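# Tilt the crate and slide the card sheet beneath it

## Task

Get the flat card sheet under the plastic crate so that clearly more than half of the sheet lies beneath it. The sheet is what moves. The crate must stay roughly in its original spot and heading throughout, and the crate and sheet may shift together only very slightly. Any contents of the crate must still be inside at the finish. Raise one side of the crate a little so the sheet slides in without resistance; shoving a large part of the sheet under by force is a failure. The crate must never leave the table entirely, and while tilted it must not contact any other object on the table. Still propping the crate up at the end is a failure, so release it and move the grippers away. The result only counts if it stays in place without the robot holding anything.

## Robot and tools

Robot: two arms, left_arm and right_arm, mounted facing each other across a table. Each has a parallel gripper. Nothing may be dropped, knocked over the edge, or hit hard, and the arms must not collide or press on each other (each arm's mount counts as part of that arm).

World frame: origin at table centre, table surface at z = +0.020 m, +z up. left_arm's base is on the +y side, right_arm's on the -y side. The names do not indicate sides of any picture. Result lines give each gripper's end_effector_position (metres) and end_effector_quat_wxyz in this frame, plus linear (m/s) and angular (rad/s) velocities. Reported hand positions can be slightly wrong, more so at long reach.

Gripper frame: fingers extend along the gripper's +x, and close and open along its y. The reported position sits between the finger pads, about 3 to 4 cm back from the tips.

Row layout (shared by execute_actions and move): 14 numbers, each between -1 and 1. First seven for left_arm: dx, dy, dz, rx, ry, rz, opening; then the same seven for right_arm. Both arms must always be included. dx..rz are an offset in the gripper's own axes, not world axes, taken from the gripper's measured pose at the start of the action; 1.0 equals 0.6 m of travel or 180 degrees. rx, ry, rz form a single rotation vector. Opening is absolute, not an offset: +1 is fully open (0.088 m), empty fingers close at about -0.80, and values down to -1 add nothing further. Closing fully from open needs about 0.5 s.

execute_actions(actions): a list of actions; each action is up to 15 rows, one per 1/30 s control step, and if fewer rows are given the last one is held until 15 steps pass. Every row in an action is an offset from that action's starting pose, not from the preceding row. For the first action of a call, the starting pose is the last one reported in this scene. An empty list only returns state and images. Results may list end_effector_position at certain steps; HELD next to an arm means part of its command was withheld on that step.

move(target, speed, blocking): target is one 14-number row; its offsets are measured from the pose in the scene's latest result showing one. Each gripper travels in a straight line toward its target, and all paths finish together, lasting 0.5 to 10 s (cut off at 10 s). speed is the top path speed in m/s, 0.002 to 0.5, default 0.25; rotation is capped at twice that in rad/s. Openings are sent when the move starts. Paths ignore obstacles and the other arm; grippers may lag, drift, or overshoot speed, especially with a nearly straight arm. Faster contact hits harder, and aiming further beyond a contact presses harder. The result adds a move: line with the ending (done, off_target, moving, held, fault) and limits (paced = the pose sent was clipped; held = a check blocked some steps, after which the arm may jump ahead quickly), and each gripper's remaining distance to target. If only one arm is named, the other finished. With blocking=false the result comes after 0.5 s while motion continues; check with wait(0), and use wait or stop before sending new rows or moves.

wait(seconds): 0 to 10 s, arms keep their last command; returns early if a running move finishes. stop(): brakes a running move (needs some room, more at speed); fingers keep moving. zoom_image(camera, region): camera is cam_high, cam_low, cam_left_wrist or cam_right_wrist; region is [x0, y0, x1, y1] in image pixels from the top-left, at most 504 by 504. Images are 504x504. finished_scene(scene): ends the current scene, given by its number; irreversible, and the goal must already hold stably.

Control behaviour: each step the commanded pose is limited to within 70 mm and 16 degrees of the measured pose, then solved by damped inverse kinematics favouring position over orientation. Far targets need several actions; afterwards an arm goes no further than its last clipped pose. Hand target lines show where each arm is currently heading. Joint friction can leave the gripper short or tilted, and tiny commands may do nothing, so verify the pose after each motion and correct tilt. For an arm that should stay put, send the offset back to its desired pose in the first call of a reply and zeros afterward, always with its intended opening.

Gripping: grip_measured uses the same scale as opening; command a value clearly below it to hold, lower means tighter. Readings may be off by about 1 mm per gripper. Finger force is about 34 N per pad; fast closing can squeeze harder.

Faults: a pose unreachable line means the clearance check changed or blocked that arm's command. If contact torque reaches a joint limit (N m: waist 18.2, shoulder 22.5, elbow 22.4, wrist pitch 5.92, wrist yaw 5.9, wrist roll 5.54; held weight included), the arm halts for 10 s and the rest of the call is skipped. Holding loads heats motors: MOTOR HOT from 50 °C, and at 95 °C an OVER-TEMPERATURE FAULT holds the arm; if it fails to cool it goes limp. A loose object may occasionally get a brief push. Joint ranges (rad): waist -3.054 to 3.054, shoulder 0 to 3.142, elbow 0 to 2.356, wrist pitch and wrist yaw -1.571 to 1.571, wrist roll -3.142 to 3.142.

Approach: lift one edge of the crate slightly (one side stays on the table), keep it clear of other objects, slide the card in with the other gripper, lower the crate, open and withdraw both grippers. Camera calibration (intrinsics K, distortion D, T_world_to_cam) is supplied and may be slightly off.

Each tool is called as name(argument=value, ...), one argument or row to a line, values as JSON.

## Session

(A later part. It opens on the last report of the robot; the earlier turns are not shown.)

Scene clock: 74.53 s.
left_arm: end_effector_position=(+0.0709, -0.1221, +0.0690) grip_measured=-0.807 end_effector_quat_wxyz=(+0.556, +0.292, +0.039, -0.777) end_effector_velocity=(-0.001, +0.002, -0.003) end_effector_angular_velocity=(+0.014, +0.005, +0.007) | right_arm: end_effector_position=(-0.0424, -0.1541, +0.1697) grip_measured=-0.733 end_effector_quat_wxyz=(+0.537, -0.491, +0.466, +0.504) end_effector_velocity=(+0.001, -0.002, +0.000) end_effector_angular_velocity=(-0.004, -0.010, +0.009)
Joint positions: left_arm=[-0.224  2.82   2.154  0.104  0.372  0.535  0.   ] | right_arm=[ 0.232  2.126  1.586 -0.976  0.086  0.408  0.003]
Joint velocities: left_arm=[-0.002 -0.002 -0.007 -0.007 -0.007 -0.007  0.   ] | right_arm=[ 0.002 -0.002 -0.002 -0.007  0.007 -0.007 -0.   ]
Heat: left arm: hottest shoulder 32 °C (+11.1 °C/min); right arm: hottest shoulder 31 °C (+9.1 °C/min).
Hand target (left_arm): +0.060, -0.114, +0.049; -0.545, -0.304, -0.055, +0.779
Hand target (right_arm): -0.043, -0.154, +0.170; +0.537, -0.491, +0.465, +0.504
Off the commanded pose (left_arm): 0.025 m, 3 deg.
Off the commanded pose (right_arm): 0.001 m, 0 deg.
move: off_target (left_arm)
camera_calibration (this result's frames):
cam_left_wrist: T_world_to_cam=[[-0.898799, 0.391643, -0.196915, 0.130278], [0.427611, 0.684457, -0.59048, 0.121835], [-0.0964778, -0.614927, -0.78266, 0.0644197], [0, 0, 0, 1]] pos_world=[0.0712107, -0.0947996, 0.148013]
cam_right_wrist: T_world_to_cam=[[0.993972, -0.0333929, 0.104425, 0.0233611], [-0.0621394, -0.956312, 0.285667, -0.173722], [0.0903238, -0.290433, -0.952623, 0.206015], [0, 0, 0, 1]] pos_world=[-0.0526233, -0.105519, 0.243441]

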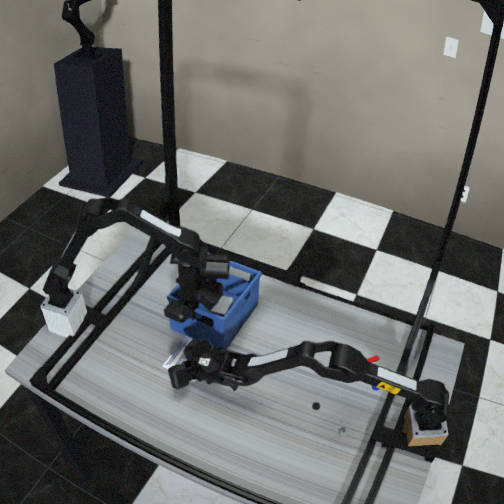

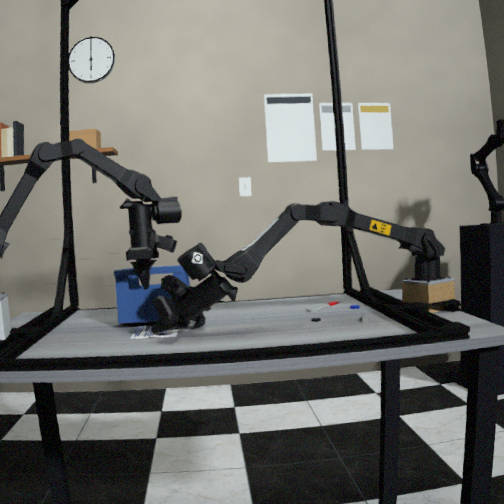

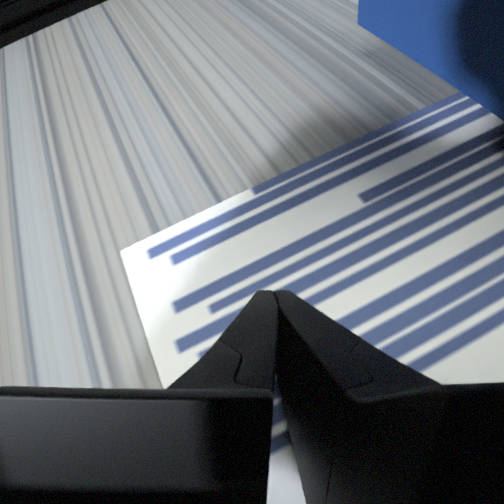

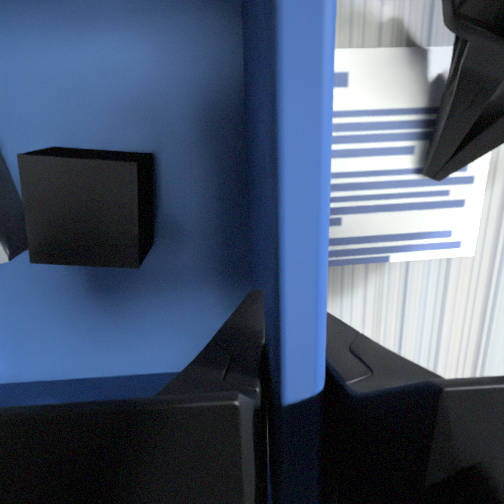

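move(
  target=[-0.012,0.007,0.022,0,0,0,-1,0,0,0,0,0,0,-0.9],
  speed=0.05,
)

move(
  target=[-0.012,0.049,-0.023,0.083,-0.044,-0.138,-1,0,0,0,0,0,0,-0.9],
  speed=0.1,
)

Scene clock: 79.57 s.
left_arm: end_effector_position=(+0.0705, -0.1209, +0.0737) grip_measured=-0.807 end_effector_quat_wxyz=(+0.555, +0.293, +0.045, -0.778) end_effector_velocity=(+0.001, +0.001, -0.001) end_effector_angular_velocity=(+0.021, -0.002, +0.020) | right_arm: end_effector_position=(-0.0423, -0.1542, +0.1693) grip_measured=-0.733 end_effector_quat_wxyz=(+0.536, -0.491, +0.467, +0.504) end_effector_velocity=(-0.003, +0.000, +0.000) end_effector_angular_velocity=(-0.002, +0.022, +0.006)
Joint positions: left_arm=[-0.224  2.806  2.153  0.078  0.374  0.532  0.   ] | right_arm=[ 0.231  2.127  1.585 -0.976  0.084  0.408  0.003]
Joint velocities: left_arm=[-0.002 -0.007 -0.002 -0.022 -0.022 -0.007  0.   ] | right_arm=[-0.002 -0.002 -0.002  0.007 -0.022 -0.007 -0.   ]
Heat: left arm: hottest shoulder 33 °C (+12.1 °C/min); right arm: hottest shoulder 32 °C (+9.1 °C/min).
Hand target (left_arm): +0.071, -0.123, +0.085; -0.556, -0.292, -0.039, +0.777
Hand target (right_arm): -0.043, -0.154, +0.170; +0.537, -0.491, +0.466, +0.504
Off the commanded pose (left_arm): 0.011 m, 1 deg.
Off the commanded pose (right_arm): 0.000 m, 0 deg.
move: off_target (left_arm)
camera_calibration (this result's frames):
cam_left_wrist: T_world_to_cam=[[-0.900065, 0.39354, -0.187107, 0.129979], [0.42403, 0.692055, -0.584174, 0.124655], [-0.100408, -0.605133, -0.789767, 0.0707641], [0, 0, 0, 1]] pos_world=[0.0712371, -0.0945986, 0.153027]
cam_right_wrist: T_world_to_cam=[[0.994101, -0.0338995, 0.103027, 0.0235058], [-0.0623539, -0.955857, 0.287139, -0.173855], [0.0887449, -0.29187, -0.952332, 0.205256], [0, 0, 0, 1]] pos_world=[-0.0524231, -0.105476, 0.242971]

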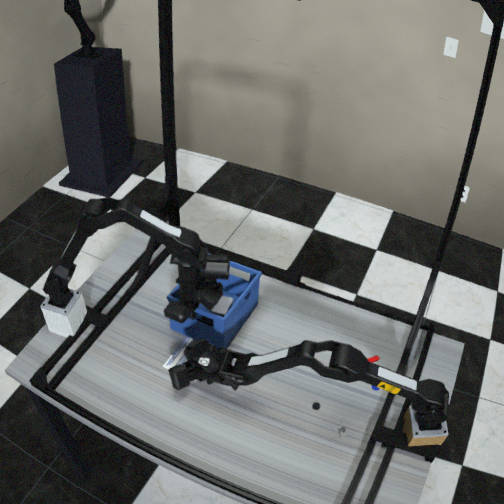

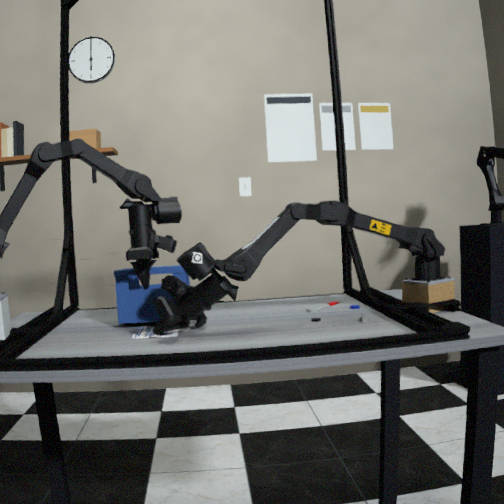

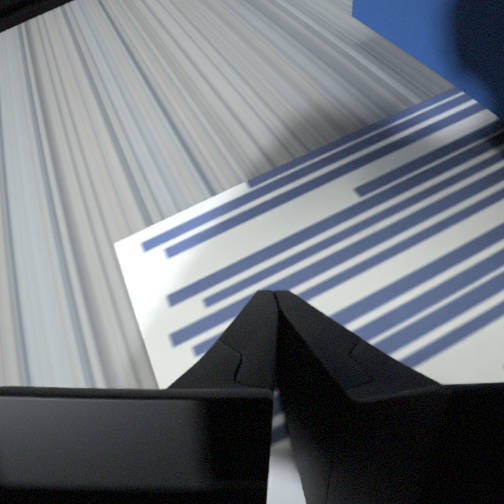

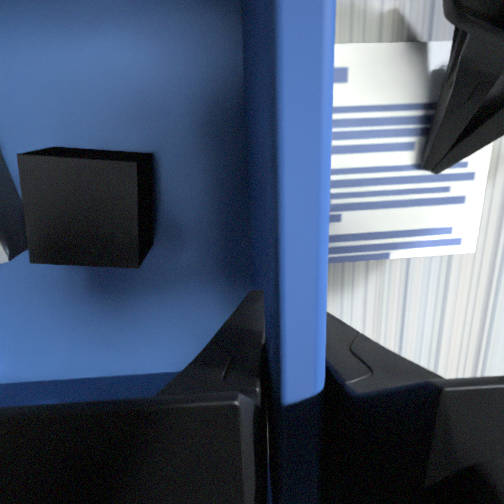

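Scene clock: 82.47 s.
left_arm: end_effector_position=(+0.0995, -0.1207, +0.0898) grip_measured=-0.807 end_effector_quat_wxyz=(+0.458, +0.266, -0.083, -0.844) end_effector_velocity=(-0.004, -0.001, +0.001) end_effector_angular_velocity=(+0.000, -0.009, -0.004) | right_arm: end_effector_position=(-0.0421, -0.1542, +0.1690) grip_measured=-0.733 end_effector_quat_wxyz=(+0.536, -0.490, +0.468, +0.503) end_effector_velocity=(+0.000, -0.001, +0.001) end_effector_angular_velocity=(-0.005, +0.005, +0.005)
Joint positions: left_arm=[-0.117  2.913  2.346  0.05   0.718  0.785  0.   ] | right_arm=[ 0.23   2.128  1.585 -0.975  0.082  0.408  0.003]
Joint velocities: left_arm=[-0.007 -0.002  0.002 -0.007 -0.007  0.007  0.   ] | right_arm=[-0.002 -0.002  0.002 -0.007 -0.007 -0.007 -0.   ]
Heat: left arm: hottest shoulder 33 °C (+11.1 °C/min); right arm: hottest shoulder 32 °C (+9.1 °C/min).
Hand target (left_arm): +0.103, -0.118, +0.073; -0.458, -0.271, +0.077, +0.843
Hand target (right_arm): -0.042, -0.154, +0.169; +0.536, -0.491, +0.467, +0.504
Off the commanded pose (left_arm): 0.017 m, 17 deg; orientation clipped at the last step of the last action.
Off the commanded pose (right_arm): 0.000 m, 0 deg.
joint sent to its limit (left arm) — the command would take joint 3 (elbow) past its upper limit, so that joint was sent only as far as its limit.
move: off_target (left_arm); limits=paced
camera_calibration (this result's frames):
cam_left_wrist: T_world_to_cam=[[-0.73701, 0.594977, -0.320652, 0.179086], [0.625376, 0.420362, -0.65742, 0.0753831], [-0.25636, -0.685054, -0.681895, 0.0827149], [0, 0, 0, 1]] pos_world=[0.10605, -0.081576, 0.163386]
cam_right_wrist: T_world_to_cam=[[0.994229, -0.0348247, 0.101468, 0.0234638], [-0.0628887, -0.955477, 0.288285, -0.173915], [0.0869107, -0.293002, -0.952154, 0.204707], [0, 0, 0, 1]] pos_world=[-0.0520569, -0.105375, 0.242668]

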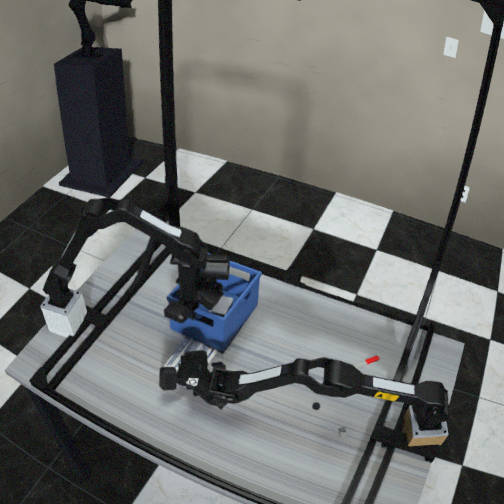

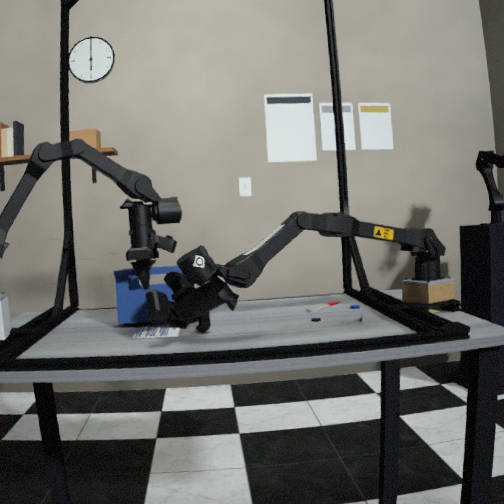

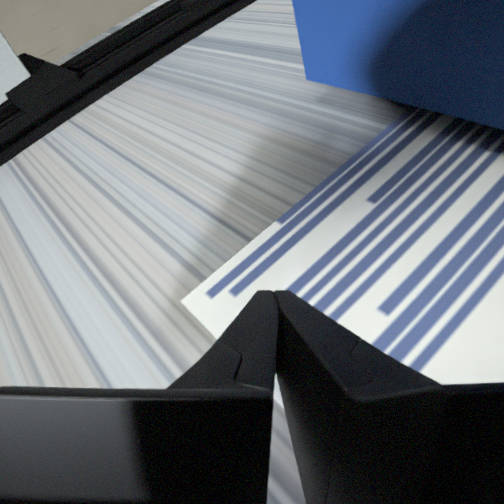

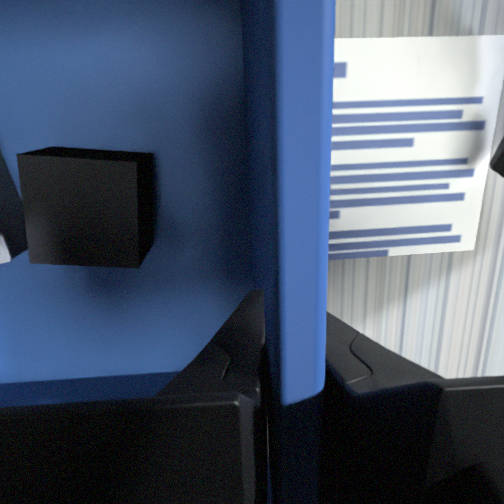

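move(
  target=[0.013,-0.049,-0.031,-0.08,0.06,0,-1,0,0,0,0,0,0,-0.9],
  speed=0.06,
)

zoom_image(
  camera="cam_low",
  region=[90, 220, 260, 360],
)

Scene clock: 88.50 s.
left_arm: end_effector_position=(+0.0918, -0.1141, +0.0700) grip_measured=-0.807 end_effector_quat_wxyz=(+0.499, +0.280, +0.048, -0.819) end_effector_velocity=(-0.002, -0.000, -0.002) end_effector_angular_velocity=(+0.018, +0.007, +0.021) | right_arm: end_effector_position=(-0.0418, -0.1543, +0.1683) grip_measured=-0.733 end_effector_quat_wxyz=(+0.535, -0.490, +0.470, +0.503) end_effector_velocity=(+0.003, -0.001, +0.000) end_effector_angular_velocity=(-0.004, -0.010, +0.004)
Joint positions: left_arm=[-0.153  2.872  2.291 -0.062  0.565  0.616  0.   ] | right_arm=[ 0.228  2.129  1.584 -0.975  0.078  0.408  0.003]
Joint velocities: left_arm=[-0.007 -0.002 -0.002 -0.007 -0.022 -0.022  0.   ] | right_arm=[-0.002 -0.002 -0.002 -0.007  0.007 -0.007 -0.   ]
Heat: left arm: hottest shoulder 34 °C (+12.1 °C/min); right arm: hottest shoulder 33 °C (+9.1 °C/min).
Hand target (left_arm): +0.084, -0.109, +0.060; -0.493, -0.285, -0.066, +0.820
Hand target (right_arm): -0.042, -0.154, +0.169; +0.536, -0.490, +0.468, +0.503
Off the commanded pose (left_arm): 0.014 m, 2 deg.
Off the commanded pose (right_arm): 0.001 m, 0 deg.
move: off_target (left_arm)
camera_calibration (this result's frames):
cam_left_wrist: T_world_to_cam=[[-0.850181, 0.509588, -0.132335, 0.150612], [0.479197, 0.644851, -0.59543, 0.0991205], [-0.218088, -0.569638, -0.792433, 0.0891008], [0, 0, 0, 1]] pos_world=[0.0999813, -0.089913, 0.149557]
cam_right_wrist: T_world_to_cam=[[0.994461, -0.0362346, 0.0986675, 0.0235039], [-0.0636742, -0.954534, 0.291224, -0.174214], [0.0836291, -0.295893, -0.951553, 0.203307], [0, 0, 0, 1]] pos_world=[-0.051469, -0.105284, 0.241874]

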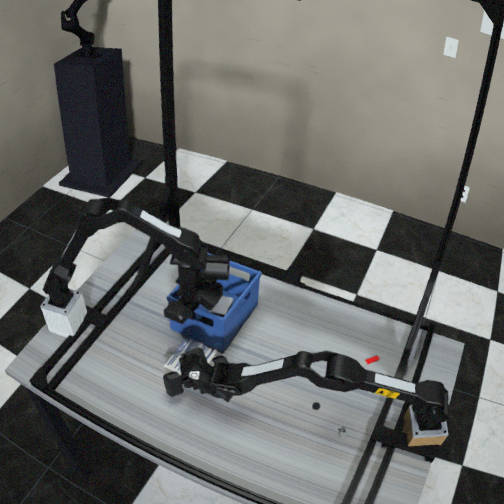

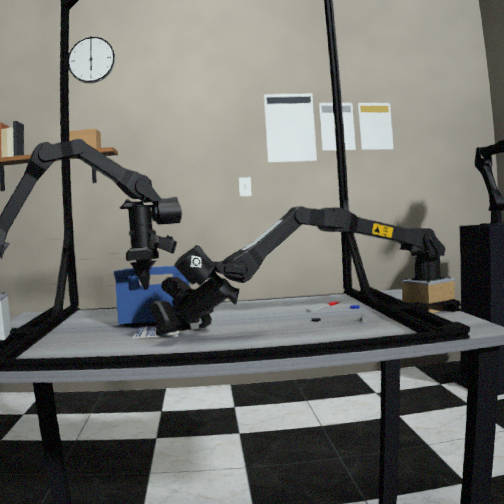

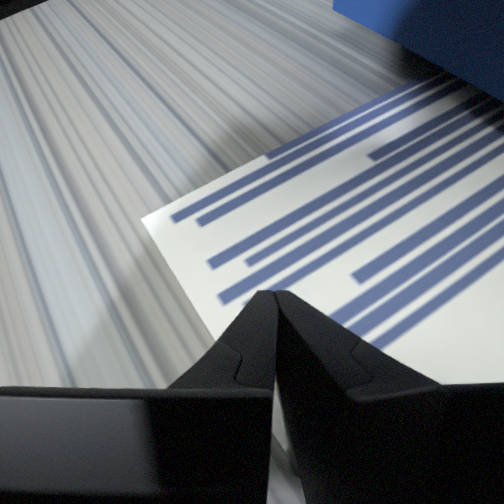

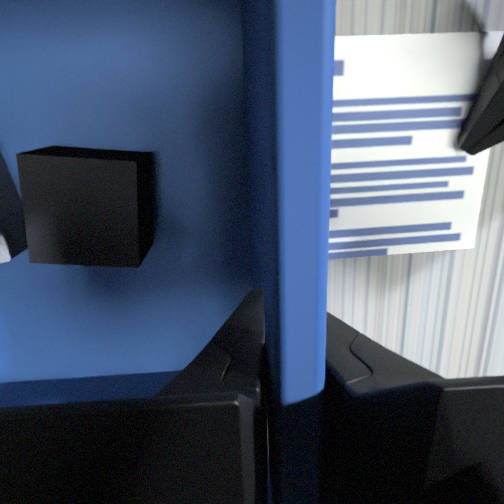

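Region (90, 220, 260, 360) of cam_low's 504x504 image, scaled by 2.965, with more detail than that image has; it fills the top 415 rows of this view, and the rest is white.

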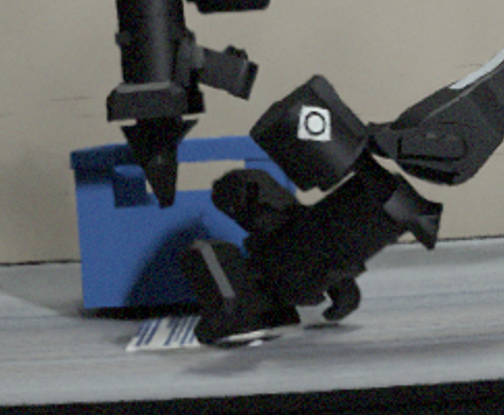

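execute_actions(
  actions=[
    [[0.023,-0.045,-0.011,0,0,-0.015,-1,-0.002,0,0,0,0,0,-0.9]],
    [[0.023,-0.045,-0.011,0,0,-0.015,-1,-0.002,0,0,0,0,0,-0.9]],
    [[0.023,-0.045,-0.011,0,0,-0.015,-1,-0.002,0,0,0,0,0,-0.9]],
  ],
)

Scene clock: 93.73 s.
left_arm: end_effector_position=(+0.0377, -0.1190, +0.0695) grip_measured=-0.807 end_effector_quat_wxyz=(+0.465, +0.258, +0.012, -0.847) end_effector_velocity=(+0.003, -0.001, +0.002) end_effector_angular_velocity=(-0.013, -0.001, +0.012) | right_arm: end_effector_position=(-0.0418, -0.1545, +0.1679) grip_measured=-0.733 end_effector_quat_wxyz=(+0.534, -0.489, +0.472, +0.503) end_effector_velocity=(+0.002, -0.005, +0.000) end_effector_angular_velocity=(-0.023, -0.002, +0.005)
Joint positions: left_arm=[-0.225  2.87   2.233  0.059  0.609  0.605  0.   ] | right_arm=[ 0.227  2.129  1.584 -0.975  0.074  0.408  0.003]
Joint velocities: left_arm=[ 0.002 -0.002 -0.007  0.022 -0.007 -0.007  0.   ] | right_arm=[-0.002 -0.002 -0.002 -0.022 -0.007 -0.007 -0.   ]
Heat: left arm: hottest shoulder 36 °C (+13.1 °C/min); right arm: hottest shoulder 34 °C (+10.0 °C/min).
Hand target (left_arm): +0.031, -0.112, +0.051; -0.457, -0.267, -0.027, +0.848
Hand target (right_arm): -0.042, -0.155, +0.169; +0.534, -0.489, +0.472, +0.503
Off the commanded pose (left_arm): 0.021 m, 2 deg.
Off the commanded pose (right_arm): 0.001 m, 0 deg.
Step readings (end_effector_position; steps 1 to 15: 1st action; 16 to 30: 2nd action; 31 to 45: 3rd action):
0: left_arm (+0.0914, -0.1141, +0.0703) | right_arm (-0.0418, -0.1545, +0.1679)
1: left_arm (+0.0910, -0.1139, +0.0697) | right_arm (-0.0418, -0.1545, +0.1679)
2: left_arm (+0.0900, -0.1142, +0.0694) | right_arm (-0.0418, -0.1545, +0.1679)
4: left_arm (+0.0860, -0.1148, +0.0694) | right_arm (-0.0418, -0.1545, +0.1679)
8: left_arm (+0.0772, -0.1159, +0.0694) | right_arm (-0.0417, -0.1544, +0.1679)
15: left_arm (+0.0743, -0.1162, +0.0692) | right_arm (-0.0418, -0.1545, +0.1679)
16: left_arm (+0.0739, -0.1163, +0.0691) | right_arm (-0.0418, -0.1545, +0.1679)
17: left_arm (+0.0726, -0.1165, +0.0692) | right_arm (-0.0418, -0.1545, +0.1679)
19: left_arm (+0.0688, -0.1170, +0.0691) | right_arm (-0.0418, -0.1545, +0.1679)
23: left_arm (+0.0595, -0.1178, +0.0691) | right_arm (-0.0418, -0.1545, +0.1679)
30: left_arm (+0.0562, -0.1181, +0.0689) | right_arm (-0.0418, -0.1545, +0.1679)
31: left_arm (+0.0557, -0.1181, +0.0689) | right_arm (-0.0418, -0.1545, +0.1679)
32: left_arm (+0.0540, -0.1180, +0.0688) | right_arm (-0.0418, -0.1545, +0.1679)
34: left_arm (+0.0496, -0.1179, +0.0686) | right_arm (-0.0418, -0.1545, +0.1679)
38: left_arm (+0.0407, -0.1186, +0.0690) | right_arm (-0.0419, -0.1545, +0.1679)
45: end_effector_position above
camera_calibration (this result's frames):
cam_left_wrist: T_world_to_cam=[[-0.796506, 0.585355, -0.151451, 0.115345], [0.52893, 0.553214, -0.643574, 0.118465], [-0.292934, -0.592717, -0.75025, 0.0712534], [0, 0, 0, 1]] pos_world=[0.0500861, -0.090821, 0.147168]
cam_right_wrist: T_world_to_cam=[[0.994733, -0.0376601, 0.0953321, 0.023825], [-0.0642786, -0.953648, 0.293978, -0.174591], [0.079842, -0.298558, -0.951046, 0.202176], [0, 0, 0, 1]] pos_world=[-0.0510641, -0.10524, 0.241333]

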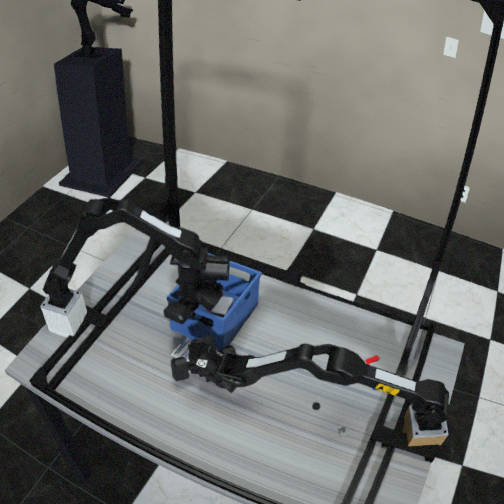

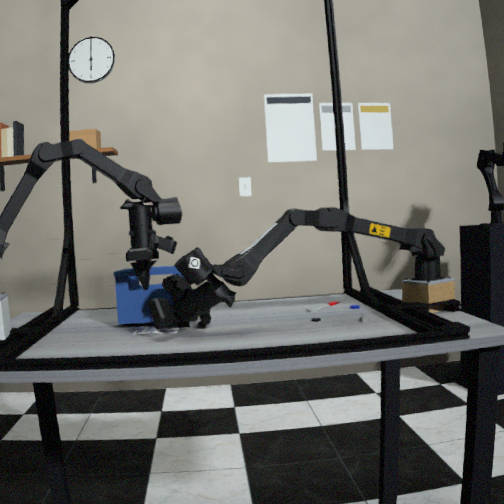

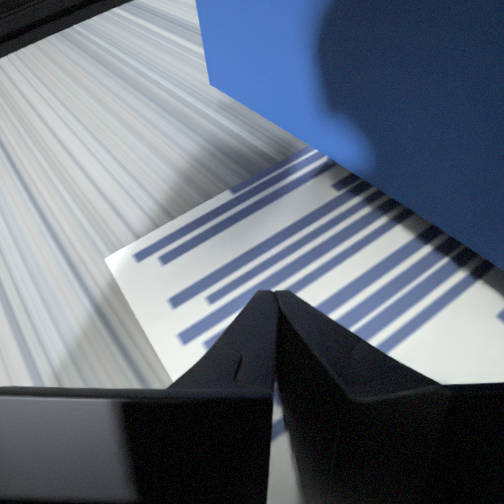

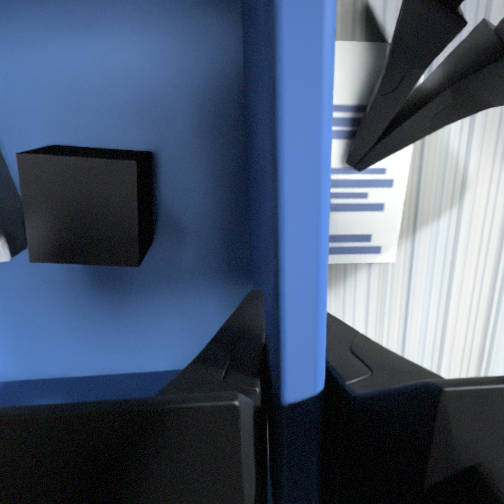

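execute_actions(
  actions=[
    [[-0.016,0.008,0.032,0,0.02,0,-1,-0.002,0,0,0,0,0,-0.9]],
    [[-0.02,0.036,-0.019,0,0.025,0,-1,-0.002,0,0,0,0,0,-0.9]],
    [[0.025,-0.011,-0.04,0,0.01,0,-1,-0.002,0,0,0,0,0,-0.9]],
    [[0.026,-0.043,-0.011,0,0.012,0,-1,-0.002,0,0,0,0,0,-0.9]],
    [[0.026,-0.043,-0.011,0,0.012,0,-1,-0.002,0,0,0,0,0,-0.9]],
  ],
)

Scene clock: 101.20 s.
left_arm: end_effector_position=(+0.0362, -0.1216, +0.0697) grip_measured=-0.807 end_effector_quat_wxyz=(+0.490, +0.329, +0.025, -0.807) end_effector_velocity=(+0.001, +0.001, -0.003) end_effector_angular_velocity=(+0.016, -0.006, +0.019) | right_arm: end_effector_position=(-0.0416, -0.1550, +0.1672) grip_measured=-0.733 end_effector_quat_wxyz=(+0.532, -0.489, +0.475, +0.502) end_effector_velocity=(-0.002, -0.002, +0.001) end_effector_angular_velocity=(-0.010, +0.020, -0.009)
Joint positions: left_arm=[-0.264  2.841  2.261 -0.076  0.426  0.655  0.   ] | right_arm=[ 0.225  2.131  1.583 -0.976  0.068  0.408  0.003]
Joint velocities: left_arm=[-0.002 -0.002 -0.007 -0.007 -0.022 -0.007  0.   ] | right_arm=[-0.002 -0.002  0.002 -0.007 -0.022  0.007 -0.001]
Heat: left arm: hottest shoulder 37 °C (+13.2 °C/min); right arm: hottest shoulder 35 °C (+10.1 °C/min).
Hand target (left_arm): +0.029, -0.113, +0.050; -0.480, -0.339, -0.047, +0.808
Hand target (right_arm): -0.042, -0.155, +0.168; +0.532, -0.489, +0.474, +0.502
Off the commanded pose (left_arm): 0.023 m, 3 deg.
Off the commanded pose (right_arm): 0.001 m, 0 deg.
Step readings (end_effector_position; steps 1 to 15: 1st action; 16 to 30: 2nd action; 31 to 45: 3rd action; 46 to 60: 4th action; 61 to 75: 5th action):
0: left_arm (+0.0376, -0.1190, +0.0695) | right_arm (-0.0417, -0.1549, +0.1674)
1: left_arm (+0.0380, -0.1184, +0.0701) | right_arm (-0.0417, -0.1549, +0.1674)
2: left_arm (+0.0380, -0.1175, +0.0707) | right_arm (-0.0417, -0.1549, +0.1674)
4: left_arm (+0.0378, -0.1160, +0.0722) | right_arm (-0.0417, -0.1549, +0.1674)
8: left_arm (+0.0372, -0.1154, +0.0735) | right_arm (-0.0417, -0.1549, +0.1674)
15: left_arm (+0.0372, -0.1150, +0.0742) | right_arm (-0.0417, -0.1549, +0.1674)
16: left_arm (+0.0375, -0.1150, +0.0758) | right_arm (-0.0417, -0.1549, +0.1674)
17: left_arm (+0.0394, -0.1143, +0.0769) | right_arm (-0.0417, -0.1549, +0.1674)
19: left_arm (+0.0462, -0.1144, +0.0797) | right_arm (-0.0416, -0.1549, +0.1674)
23: left_arm (+0.0619, -0.1140, +0.0828) | right_arm (-0.0416, -0.1549, +0.1673)
30: left_arm (+0.0667, -0.1129, +0.0819) | right_arm (-0.0416, -0.1549, +0.1672)
31: left_arm (+0.0666, -0.1130, +0.0807) | right_arm (-0.0417, -0.1549, +0.1672)
32: left_arm (+0.0671, -0.1138, +0.0801) | right_arm (-0.0417, -0.1549, +0.1672)
34: left_arm (+0.0674, -0.1141, +0.0775) | right_arm (-0.0417, -0.1549, +0.1672)
38: left_arm (+0.0675, -0.1143, +0.0751) | right_arm (-0.0416, -0.1549, +0.1672)
45: left_arm (+0.0676, -0.1143, +0.0747) | right_arm (-0.0416, -0.1549, +0.1672)
46: left_arm (+0.0678, -0.1144, +0.0730) | right_arm (-0.0416, -0.1549, +0.1672)
47: left_arm (+0.0670, -0.1147, +0.0706) | right_arm (-0.0416, -0.1549, +0.1672)
49: left_arm (+0.0634, -0.1159, +0.0703) | right_arm (-0.0416, -0.1549, +0.1672)
53: left_arm (+0.0544, -0.1170, +0.0705) | right_arm (-0.0417, -0.1550, +0.1672)
60: left_arm (+0.0515, -0.1171, +0.0703) | right_arm (-0.0415, -0.1549, +0.1672)
61: left_arm (+0.0512, -0.1172, +0.0697) | right_arm (-0.0415, -0.1549, +0.1672)
62: left_arm (+0.0505, -0.1179, +0.0695) | right_arm (-0.0416, -0.1549, +0.1672)
64: left_arm (+0.0466, -0.1195, +0.0696) | right_arm (-0.0416, -0.1549, +0.1672)
68: left_arm (+0.0380, -0.1212, +0.0697) | right_arm (-0.0416, -0.1549, +0.1672)
75: end_effector_position above
camera_calibration (this result's frames):
cam_left_wrist: T_world_to_cam=[[-0.820377, 0.529812, -0.215129, 0.11428], [0.554216, 0.644063, -0.527283, 0.122858], [-0.140804, -0.551799, -0.822005, 0.0738738], [0, 0, 0, 1]] pos_world=[0.0360648, -0.0989115, 0.15009]
cam_right_wrist: T_world_to_cam=[[0.995054, -0.0388116, 0.0914439, 0.0242069], [-0.0646141, -0.952056, 0.299022, -0.175511], [0.0754542, -0.303452, -0.949855, 0.20018], [0, 0, 0, 1]] pos_world=[-0.0505321, -0.105412, 0.24041]

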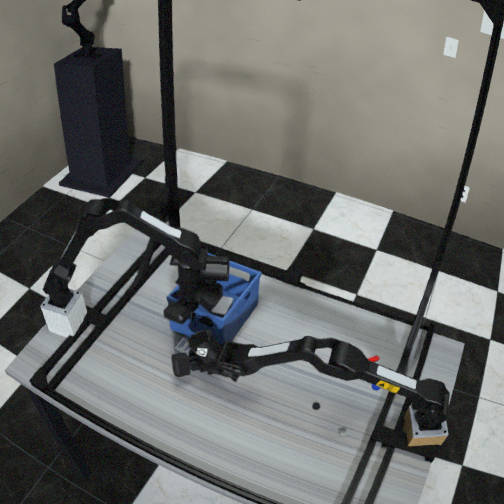

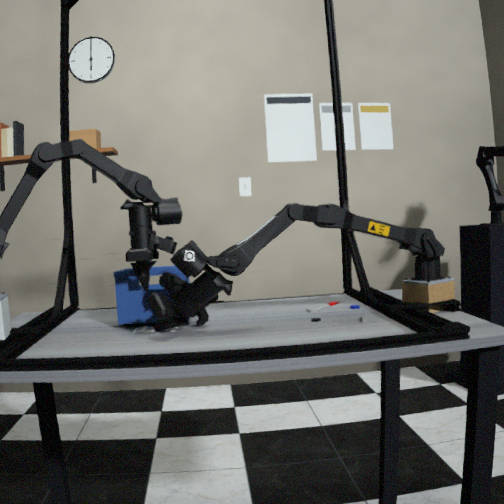

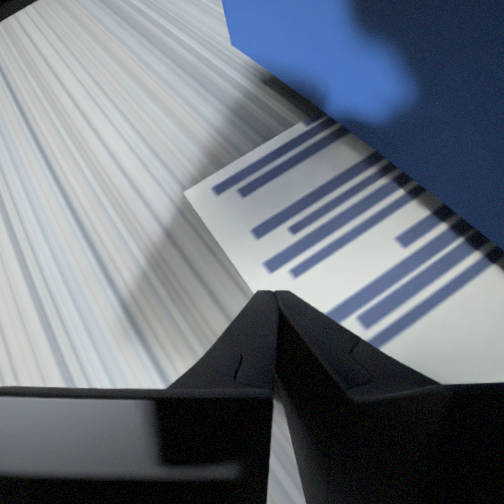

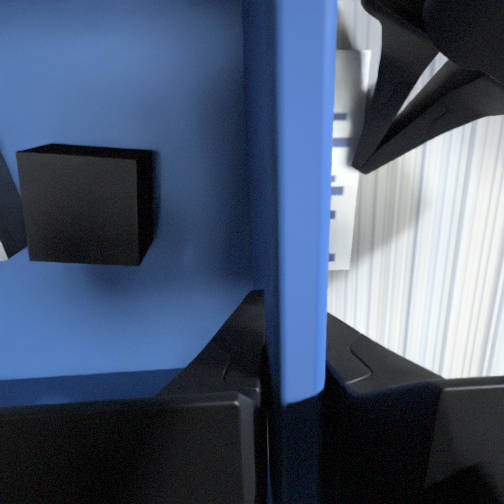

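execute_actions(
  actions=[
    [[0.012,-0.03,-0.016,-0.03,0.01,-0.06,-1,-0.002,0,0,0,0,0,-0.9]],
    [[0.012,-0.03,-0.016,-0.02,0.01,-0.05,-1,-0.002,0,0,0,0,0,-0.9]],
  ],
)

Scene clock: 104.33 s.
left_arm: end_effector_position=(+0.0153, -0.1096, +0.0736) grip_measured=-0.807 end_effector_quat_wxyz=(+0.429, +0.277, +0.094, -0.855) end_effector_velocity=(-0.003, +0.003, -0.002) end_effector_angular_velocity=(+0.031, +0.023, +0.004) | right_arm: end_effector_position=(-0.0415, -0.1552, +0.1668) grip_measured=-0.733 end_effector_quat_wxyz=(+0.532, -0.489, +0.476, +0.502) end_effector_velocity=(+0.001, -0.003, +0.001) end_effector_angular_velocity=(-0.010, +0.003, +0.005)
Joint positions: left_arm=[-0.254  2.867  2.349 -0.229  0.617  0.584  0.   ] | right_arm=[ 0.224  2.131  1.583 -0.976  0.067  0.408  0.003]
Joint velocities: left_arm=[-0.002 -0.002 -0.002 -0.022  0.007 -0.022  0.   ] | right_arm=[-0.002 -0.007 -0.007 -0.007 -0.007 -0.007 -0.   ]
Heat: left arm: hottest shoulder 37 °C (+12.1 °C/min); right arm: hottest shoulder 35 °C (+10.1 °C/min).
Hand target (left_arm): +0.013, -0.107, +0.059; -0.425, -0.278, -0.108, +0.855
Hand target (right_arm): -0.042, -0.155, +0.168; +0.532, -0.489, +0.475, +0.502
Off the commanded pose (left_arm): 0.015 m, 5 deg.
Off the commanded pose (right_arm): 0.001 m, 0 deg.
joint sent to its limit (left arm) — the command would take joint 3 (elbow) past its upper limit, so that joint was sent only as far as its limit.
Step readings (end_effector_position; steps 1 to 15: 1st action; 16 to 30: 2nd action):
0: left_arm (+0.0361, -0.1218, +0.0700) | right_arm (-0.0416, -0.1552, +0.1669)
1: left_arm (+0.0346, -0.1215, +0.0722) | right_arm (-0.0416, -0.1552, +0.1669)
2: left_arm (+0.0321, -0.1199, +0.0739) | right_arm (-0.0416, -0.1552, +0.1669)
4: left_arm (+0.0285, -0.1184, +0.0742) | right_arm (-0.0416, -0.1552, +0.1669)
8: left_arm (+0.0266, -0.1174, +0.0738) | right_arm (-0.0416, -0.1552, +0.1669)
15: left_arm (+0.0261, -0.1170, +0.0737) | right_arm (-0.0415, -0.1551, +0.1669)
16: left_arm (+0.0249, -0.1161, +0.0738) | right_arm (-0.0415, -0.1551, +0.1669)
17: left_arm (+0.0225, -0.1144, +0.0738) | right_arm (-0.0415, -0.1551, +0.1669)
19: left_arm (+0.0193, -0.1124, +0.0739) | right_arm (-0.0415, -0.1551, +0.1669)
23: left_arm (+0.0164, -0.1105, +0.0738) | right_arm (-0.0415, -0.1552, +0.1668)
30: end_effector_position above
camera_calibration (this result's frames):
cam_left_wrist: T_world_to_cam=[[-0.785103, 0.619325, -0.00706598, 0.0855429], [0.514384, 0.645631, -0.56442, 0.132308], [-0.344998, -0.446762, -0.825458, 0.0957192], [0, 0, 0, 1]] pos_world=[0.032126, -0.0956371, 0.154294]
cam_right_wrist: T_world_to_cam=[[0.995147, -0.0393198, 0.0901996, 0.0242806], [-0.0648594, -0.951476, 0.300809, -0.175742], [0.073995, -0.3052, -0.949409, 0.199329], [0, 0, 0, 1]] pos_world=[-0.0503107, -0.105424, 0.23992]

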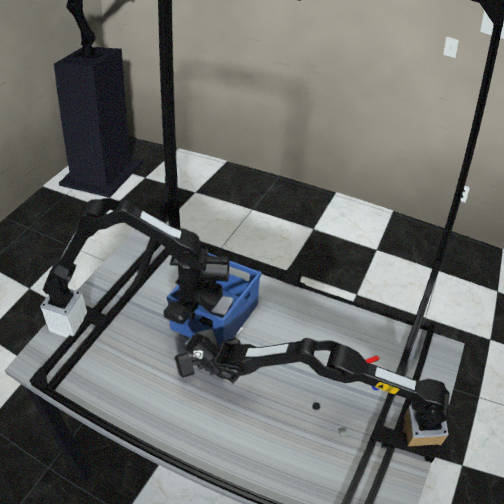

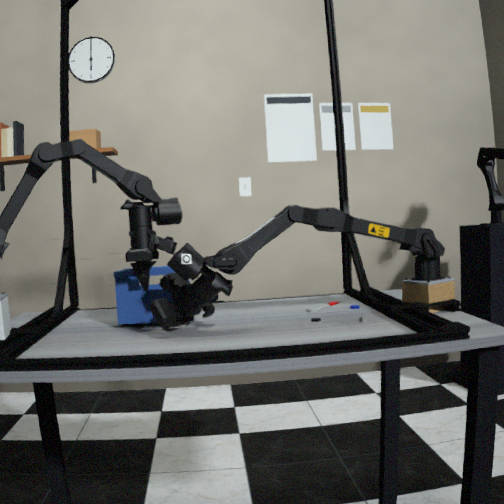

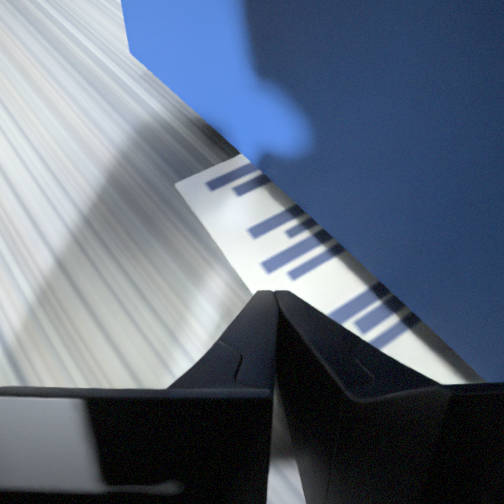

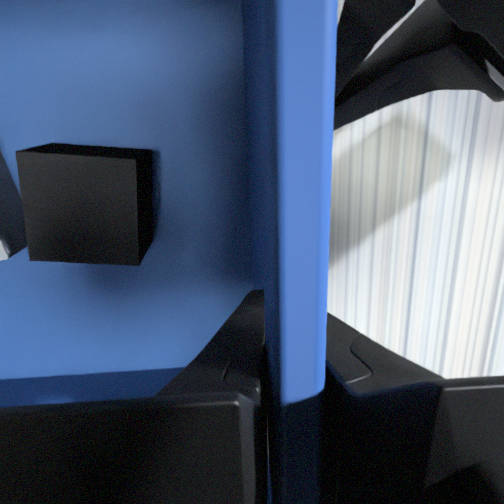

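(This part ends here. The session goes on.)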